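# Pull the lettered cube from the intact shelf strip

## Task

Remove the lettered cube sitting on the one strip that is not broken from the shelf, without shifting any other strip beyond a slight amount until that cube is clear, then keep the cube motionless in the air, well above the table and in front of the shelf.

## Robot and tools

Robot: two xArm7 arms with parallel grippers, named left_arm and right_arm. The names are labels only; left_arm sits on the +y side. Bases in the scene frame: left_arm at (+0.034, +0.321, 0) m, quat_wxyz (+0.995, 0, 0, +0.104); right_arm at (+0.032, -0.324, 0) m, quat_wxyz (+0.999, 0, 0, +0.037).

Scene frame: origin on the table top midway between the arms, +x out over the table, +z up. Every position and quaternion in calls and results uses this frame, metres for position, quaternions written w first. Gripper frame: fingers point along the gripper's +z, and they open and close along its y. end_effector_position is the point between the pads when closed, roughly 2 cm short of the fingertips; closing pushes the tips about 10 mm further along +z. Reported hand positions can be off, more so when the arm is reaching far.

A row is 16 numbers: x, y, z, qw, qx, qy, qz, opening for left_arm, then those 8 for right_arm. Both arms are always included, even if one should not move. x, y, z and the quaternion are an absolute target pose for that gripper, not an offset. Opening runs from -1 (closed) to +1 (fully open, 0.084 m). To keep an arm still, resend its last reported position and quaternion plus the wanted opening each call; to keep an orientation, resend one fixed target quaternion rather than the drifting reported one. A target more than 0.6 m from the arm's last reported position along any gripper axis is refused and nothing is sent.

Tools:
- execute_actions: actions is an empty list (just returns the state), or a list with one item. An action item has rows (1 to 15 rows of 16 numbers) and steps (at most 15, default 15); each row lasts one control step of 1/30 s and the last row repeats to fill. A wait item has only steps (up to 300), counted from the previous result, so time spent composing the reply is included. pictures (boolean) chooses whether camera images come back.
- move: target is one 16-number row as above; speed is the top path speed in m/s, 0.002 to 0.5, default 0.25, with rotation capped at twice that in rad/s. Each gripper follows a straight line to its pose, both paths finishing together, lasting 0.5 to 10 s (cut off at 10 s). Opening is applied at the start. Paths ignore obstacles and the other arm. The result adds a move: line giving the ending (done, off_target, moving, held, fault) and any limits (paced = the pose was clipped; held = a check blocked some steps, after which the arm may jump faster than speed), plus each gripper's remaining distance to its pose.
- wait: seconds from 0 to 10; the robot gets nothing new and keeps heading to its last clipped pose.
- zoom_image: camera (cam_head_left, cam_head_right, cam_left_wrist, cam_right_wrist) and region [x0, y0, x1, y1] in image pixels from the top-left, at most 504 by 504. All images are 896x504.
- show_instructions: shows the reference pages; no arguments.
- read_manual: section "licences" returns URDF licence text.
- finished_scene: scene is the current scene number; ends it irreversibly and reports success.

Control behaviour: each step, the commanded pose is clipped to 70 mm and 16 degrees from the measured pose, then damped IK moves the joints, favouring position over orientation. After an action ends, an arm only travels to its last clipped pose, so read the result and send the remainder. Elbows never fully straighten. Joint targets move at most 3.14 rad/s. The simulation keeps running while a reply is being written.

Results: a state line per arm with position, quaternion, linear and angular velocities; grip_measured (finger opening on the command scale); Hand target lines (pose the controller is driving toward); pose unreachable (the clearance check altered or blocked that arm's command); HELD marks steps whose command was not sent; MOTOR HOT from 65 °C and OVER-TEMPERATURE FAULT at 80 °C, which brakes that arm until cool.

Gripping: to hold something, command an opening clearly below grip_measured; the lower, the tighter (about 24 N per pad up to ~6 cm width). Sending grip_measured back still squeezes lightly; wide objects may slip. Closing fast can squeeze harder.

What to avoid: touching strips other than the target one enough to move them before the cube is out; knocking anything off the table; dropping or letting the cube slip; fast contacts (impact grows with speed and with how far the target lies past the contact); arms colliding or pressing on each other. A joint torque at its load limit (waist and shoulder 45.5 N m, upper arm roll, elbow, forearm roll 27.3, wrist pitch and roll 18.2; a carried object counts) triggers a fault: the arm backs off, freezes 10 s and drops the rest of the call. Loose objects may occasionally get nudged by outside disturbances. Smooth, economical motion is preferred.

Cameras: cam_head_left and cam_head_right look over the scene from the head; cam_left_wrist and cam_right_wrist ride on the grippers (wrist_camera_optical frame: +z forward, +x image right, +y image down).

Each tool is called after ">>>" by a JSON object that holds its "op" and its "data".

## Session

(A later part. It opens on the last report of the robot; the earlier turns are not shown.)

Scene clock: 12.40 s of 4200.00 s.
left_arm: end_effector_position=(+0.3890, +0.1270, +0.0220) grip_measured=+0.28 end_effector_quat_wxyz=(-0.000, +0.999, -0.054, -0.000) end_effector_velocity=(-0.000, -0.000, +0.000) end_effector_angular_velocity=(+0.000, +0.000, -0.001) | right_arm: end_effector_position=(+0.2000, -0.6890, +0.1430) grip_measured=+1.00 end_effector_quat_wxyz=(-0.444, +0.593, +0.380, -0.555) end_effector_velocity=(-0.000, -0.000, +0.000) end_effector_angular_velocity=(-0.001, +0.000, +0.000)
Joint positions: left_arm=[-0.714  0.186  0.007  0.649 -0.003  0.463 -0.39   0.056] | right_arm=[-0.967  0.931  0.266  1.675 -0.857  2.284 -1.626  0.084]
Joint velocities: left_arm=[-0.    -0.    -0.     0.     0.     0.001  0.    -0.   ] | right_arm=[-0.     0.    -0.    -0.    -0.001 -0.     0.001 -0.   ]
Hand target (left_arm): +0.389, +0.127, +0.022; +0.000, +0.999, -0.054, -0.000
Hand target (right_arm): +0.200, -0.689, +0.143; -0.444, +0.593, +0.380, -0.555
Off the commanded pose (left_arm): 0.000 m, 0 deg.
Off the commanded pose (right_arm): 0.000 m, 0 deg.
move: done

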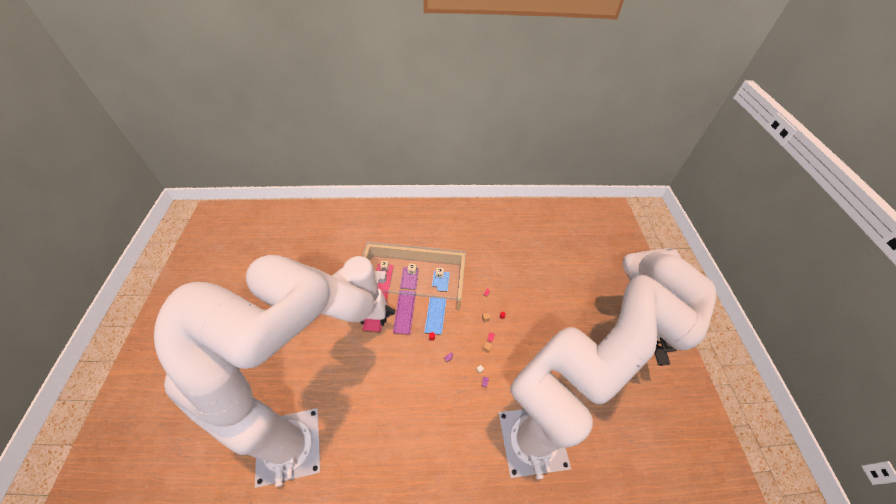

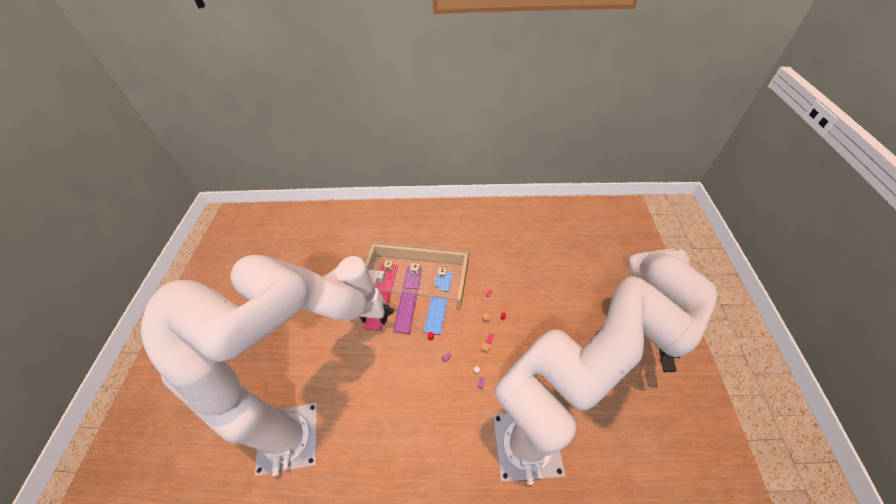

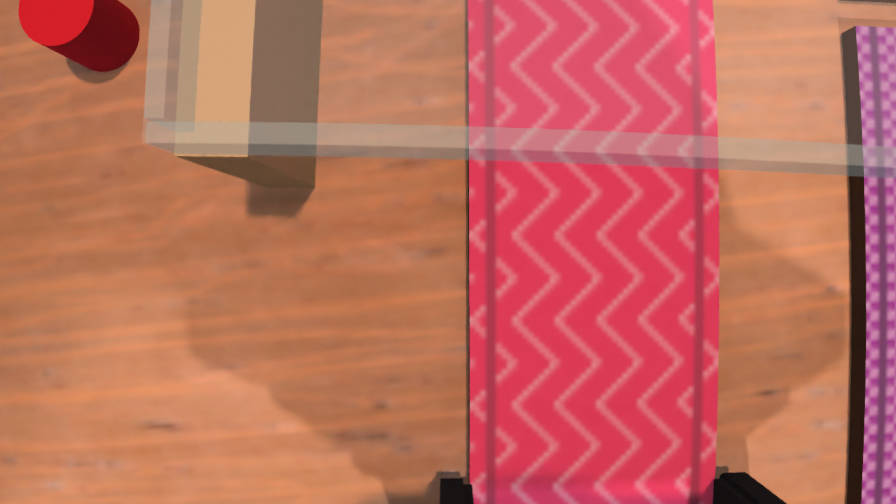

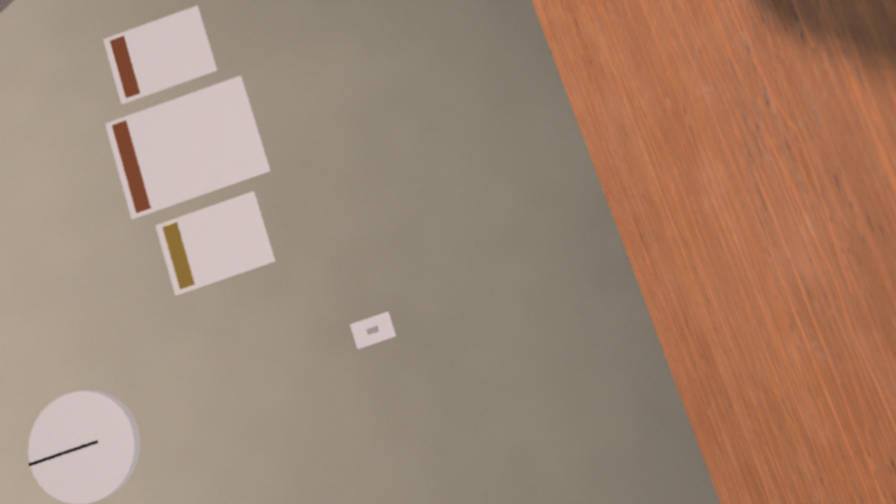

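>>> {"op": "move", "data": {"target": [0.209,0.146,0.022,0,0.9985,-0.054,0,-1,0.2,-0.689,0.143,-0.444,0.593,0.38,-0.555,1], "speed": 0.05}}

>>> {"op": "move", "data": {"target": [0.209,0.146,0.022,0,0.9985,-0.054,0,0.6,0.2,-0.689,0.143,-0.444,0.593,0.38,-0.555,1]}}

>>> {"op": "move", "data": {"target": [0.25,0.142,0.11,0,0.9985,-0.054,0,0.4,0.2,-0.689,0.143,-0.444,0.593,0.38,-0.555,1], "speed": 0.15}}

>>> {"op": "move", "data": {"target": [0.34,0.132,0.11,0,0.9985,-0.054,0,0.4,0.2,-0.689,0.143,-0.444,0.593,0.38,-0.555,1]}}

Scene clock: 20.53 s of 4200.00 s.
left_arm: end_effector_position=(+0.2094, +0.1461, +0.0223) grip_measured=+0.28 end_effector_quat_wxyz=(-0.000, +0.999, -0.054, +0.000) end_effector_velocity=(-0.001, +0.000, +0.000) end_effector_angular_velocity=(-0.001, +0.000, +0.002) | right_arm: end_effector_position=(+0.2000, -0.6890, +0.1430) grip_measured=+1.00 end_effector_quat_wxyz=(-0.444, +0.593, +0.380, -0.555) end_effector_velocity=(-0.000, +0.000, -0.001) end_effector_angular_velocity=(+0.002, +0.001, -0.000)
Joint positions: left_arm=[-0.892 -0.271 -0.131  0.11  -0.092  0.38  -0.617  0.056] | right_arm=[-0.967  0.931  0.266  1.675 -0.857  2.284 -1.626  0.084]
Joint velocities: left_arm=[-0.003 -0.005 -0.001 -0.003 -0.004  0.001 -0.002 -0.   ] | right_arm=[ 0.     0.002  0.     0.     0.001 -0.    -0.    -0.   ]
Hand target (left_arm): +0.209, +0.146, +0.022; -0.000, +0.999, -0.054, +0.000
Hand target (right_arm): +0.200, -0.689, +0.143; -0.444, +0.593, +0.380, -0.555
Off the commanded pose (left_arm): 0.001 m, 0 deg.
Off the commanded pose (right_arm): 0.000 m, 0 deg.
After step 90, 1.20 s passed at rest.
move: done

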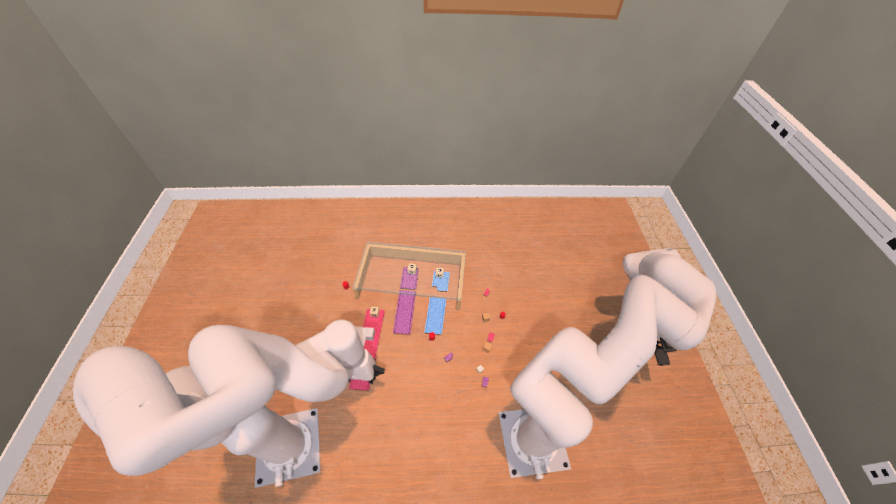

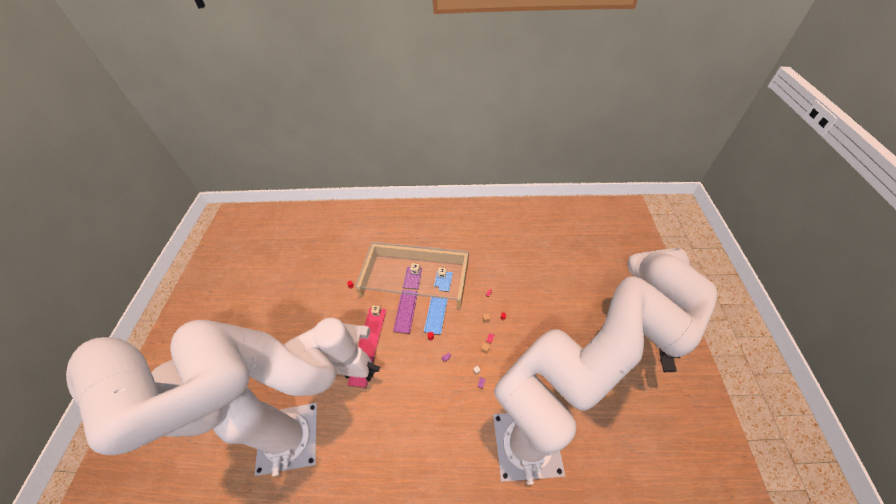

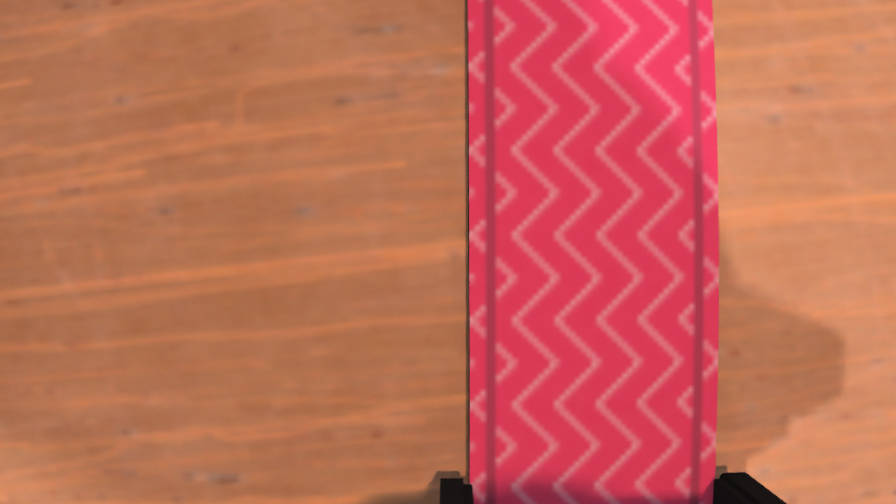

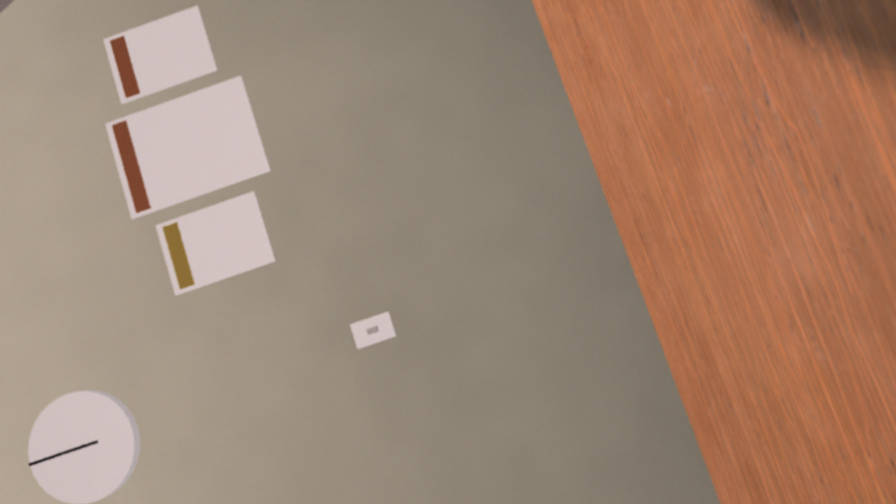

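Scene clock: 21.23 s of 4200.00 s.
left_arm: end_effector_position=(+0.2090, +0.1460, +0.0220) grip_measured=+0.59 end_effector_quat_wxyz=(-0.000, +0.999, -0.054, +0.000) end_effector_velocity=(+0.000, +0.000, -0.000) end_effector_angular_velocity=(+0.000, +0.000, +0.000) | right_arm: end_effector_position=(+0.2000, -0.6890, +0.1430) grip_measured=+1.00 end_effector_quat_wxyz=(-0.444, +0.593, +0.380, -0.555) end_effector_velocity=(-0.000, -0.000, -0.000) end_effector_angular_velocity=(+0.001, +0.001, +0.001)
Joint positions: left_arm=[-0.893 -0.27  -0.13   0.109 -0.094  0.378 -0.616  0.069] | right_arm=[-0.967  0.931  0.266  1.675 -0.857  2.284 -1.626  0.084]
Joint velocities: left_arm=[ 0.  0.  0. -0.  0.  0. -0. -0.] | right_arm=[ 0.     0.001  0.    -0.    -0.001  0.    -0.    -0.   ]
Hand target (left_arm): +0.209, +0.146, +0.022; -0.000, +0.999, -0.054, +0.000
Hand target (right_arm): +0.200, -0.689, +0.143; -0.444, +0.593, +0.380, -0.555
Off the commanded pose (left_arm): 0.000 m, 0 deg.
Off the commanded pose (right_arm): 0.000 m, 0 deg.
move: done

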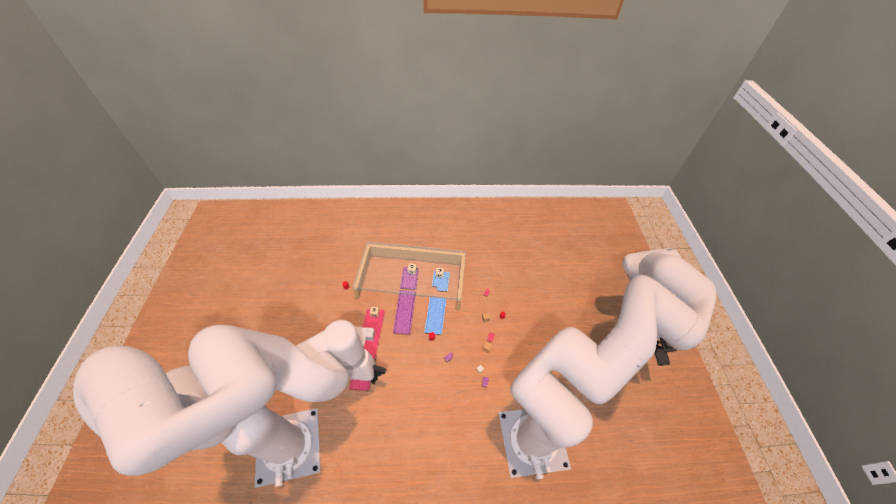

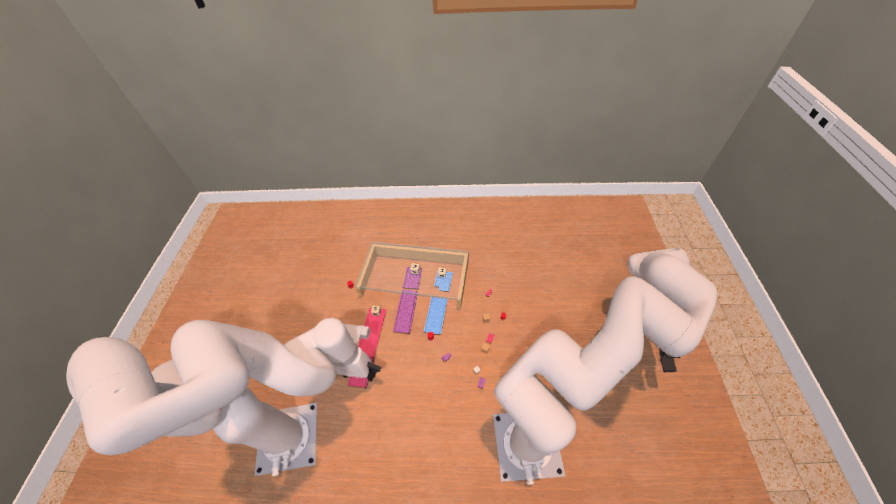

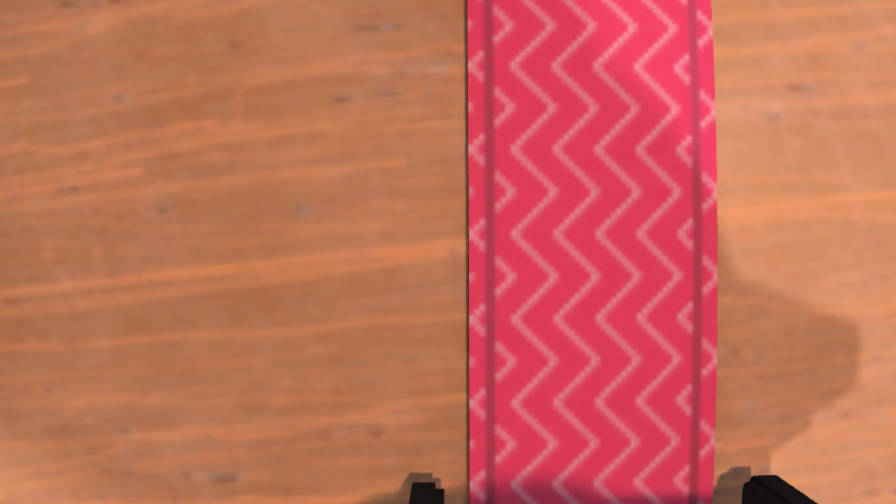

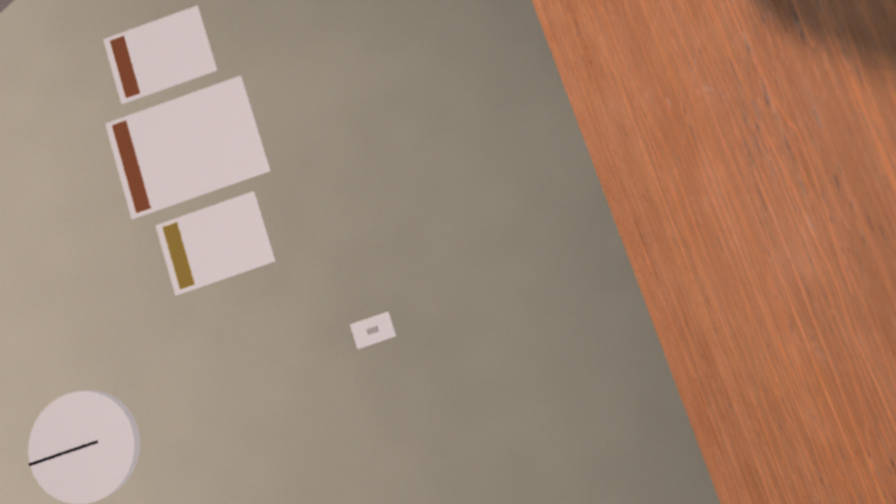

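Scene clock: 22.30 s of 4200.00 s.
left_arm: end_effector_position=(+0.2496, +0.1416, +0.1092) grip_measured=+0.39 end_effector_quat_wxyz=(+0.000, +0.999, -0.054, -0.001) end_effector_velocity=(+0.001, -0.000, +0.003) end_effector_angular_velocity=(-0.001, -0.001, +0.001) | right_arm: end_effector_position=(+0.2000, -0.6890, +0.1430) grip_measured=+1.00 end_effector_quat_wxyz=(-0.444, +0.593, +0.380, -0.555) end_effector_velocity=(+0.000, +0.000, -0.000) end_effector_angular_velocity=(+0.001, +0.000, +0.000)
Joint positions: left_arm=[-0.837 -0.49  -0.069  0.289 -0.049  0.78  -0.547  0.061] | right_arm=[-0.967  0.931  0.266  1.675 -0.857  2.284 -1.626  0.084]
Joint velocities: left_arm=[ 0.001 -0.003  0.001  0.006  0.     0.008  0.001 -0.   ] | right_arm=[ 0.  0.  0. -0.  0.  0.  0. -0.]
Hand target (left_arm): +0.250, +0.141, +0.110; +0.001, +0.999, -0.054, -0.000
Hand target (right_arm): +0.200, -0.689, +0.143; -0.444, +0.593, +0.380, -0.555
Off the commanded pose (left_arm): 0.001 m, 0 deg.
Off the commanded pose (right_arm): 0.000 m, 0 deg.
move: done

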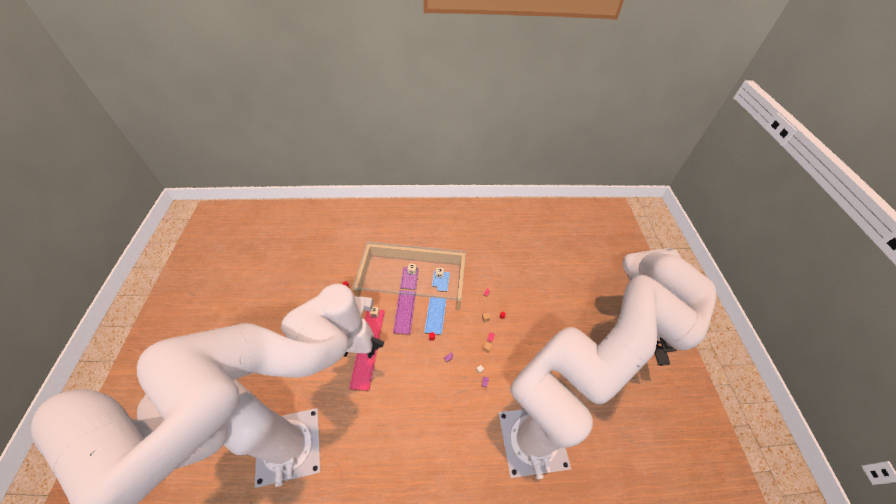

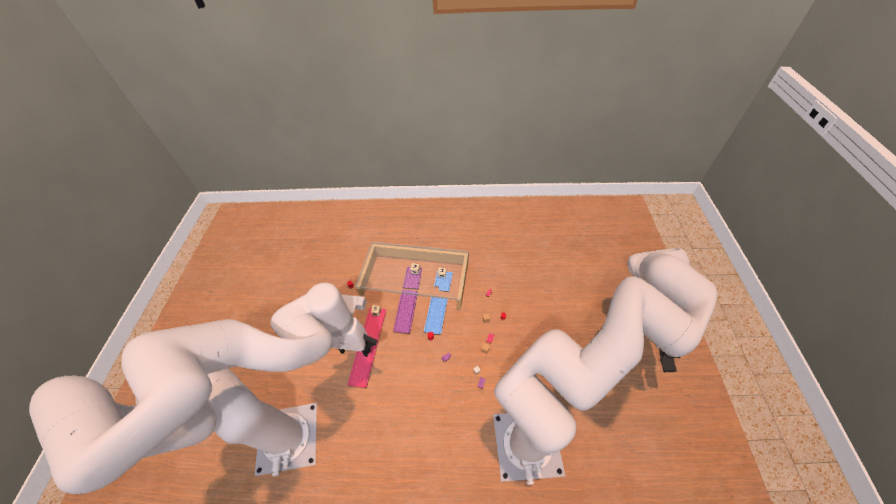

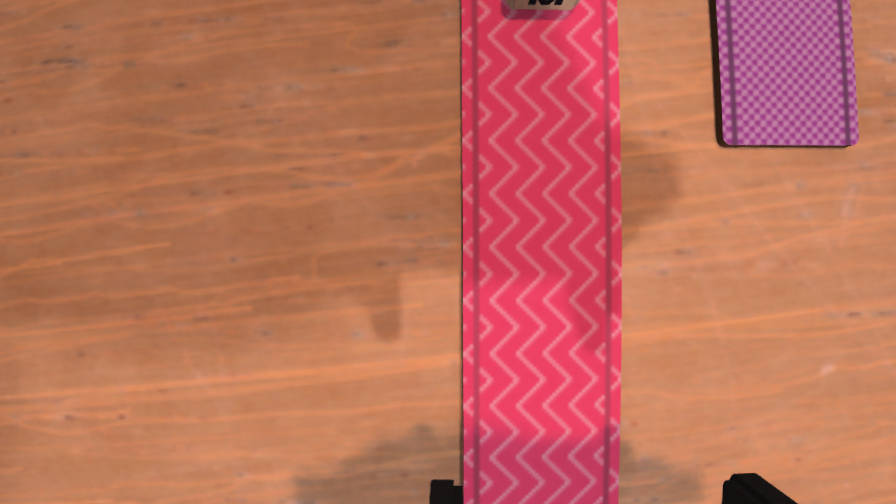

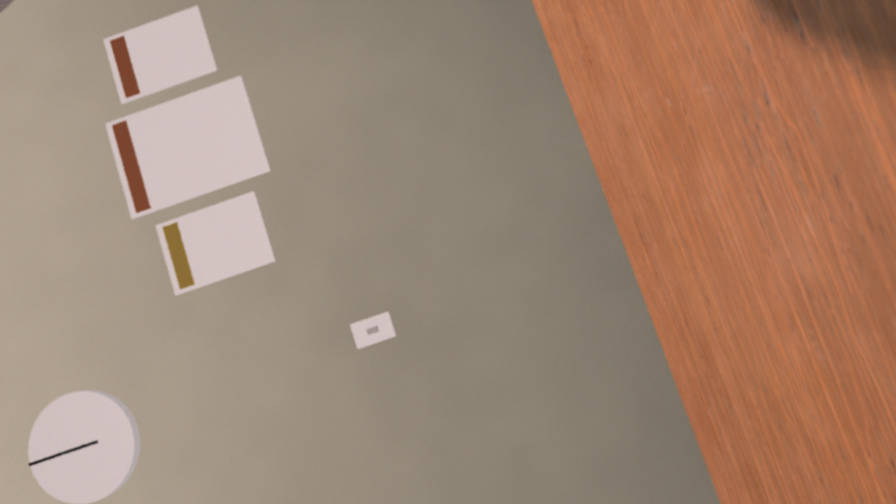

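Scene clock: 23.17 s of 4200.00 s.
left_arm: end_effector_position=(+0.3396, +0.1320, +0.1099) grip_measured=+0.39 end_effector_quat_wxyz=(+0.000, +0.999, -0.054, +0.000) end_effector_velocity=(+0.003, -0.000, +0.001) end_effector_angular_velocity=(-0.001, -0.001, +0.002) | right_arm: end_effector_position=(+0.2000, -0.6890, +0.1430) grip_measured=+1.00 end_effector_quat_wxyz=(-0.444, +0.593, +0.380, -0.555) end_effector_velocity=(+0.000, +0.000, +0.000) end_effector_angular_velocity=(-0.000, +0.001, +0.001)
Joint positions: left_arm=[-0.762 -0.189  0.001  0.542  0.     0.731 -0.445  0.061] | right_arm=[-0.967  0.931  0.266  1.675 -0.857  2.284 -1.626  0.084]
Joint velocities: left_arm=[ 0.001  0.006  0.002  0.007 -0.001  0.     0.002 -0.   ] | right_arm=[ 0.  0. -0. -0. -0.  0.  0. -0.]
Hand target (left_arm): +0.340, +0.132, +0.110; +0.000, +0.999, -0.054, +0.000
Hand target (right_arm): +0.200, -0.689, +0.143; -0.444, +0.593, +0.380, -0.555
Off the commanded pose (left_arm): 0.000 m, 0 deg.
Off the commanded pose (right_arm): 0.000 m, 0 deg.
move: done

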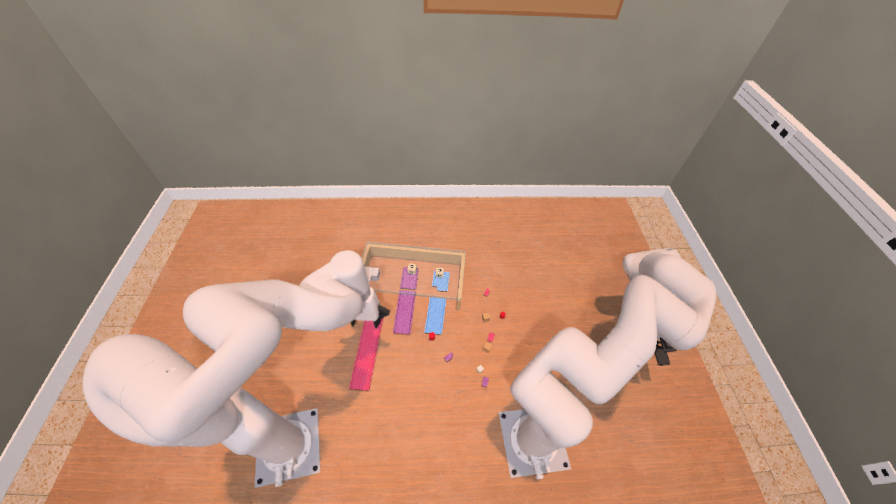

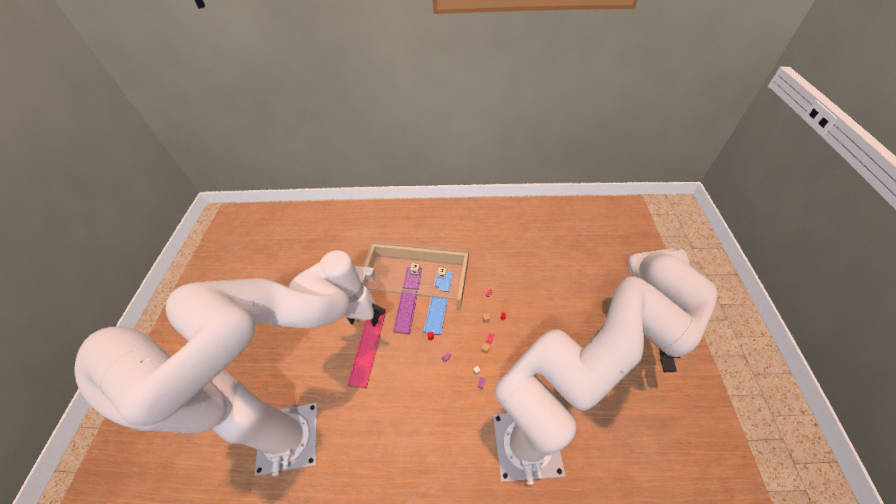

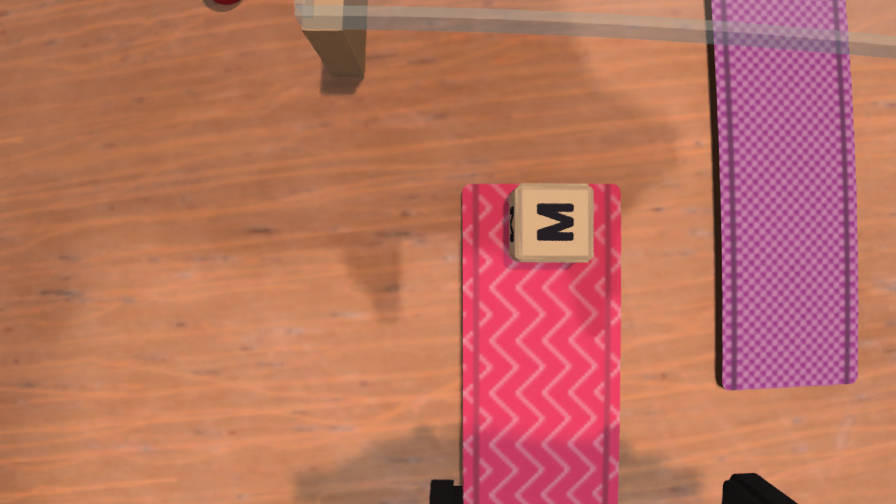

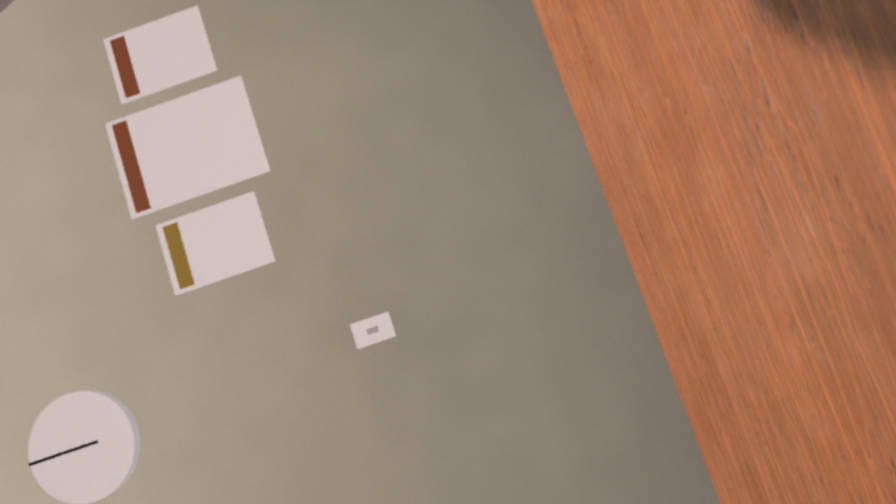

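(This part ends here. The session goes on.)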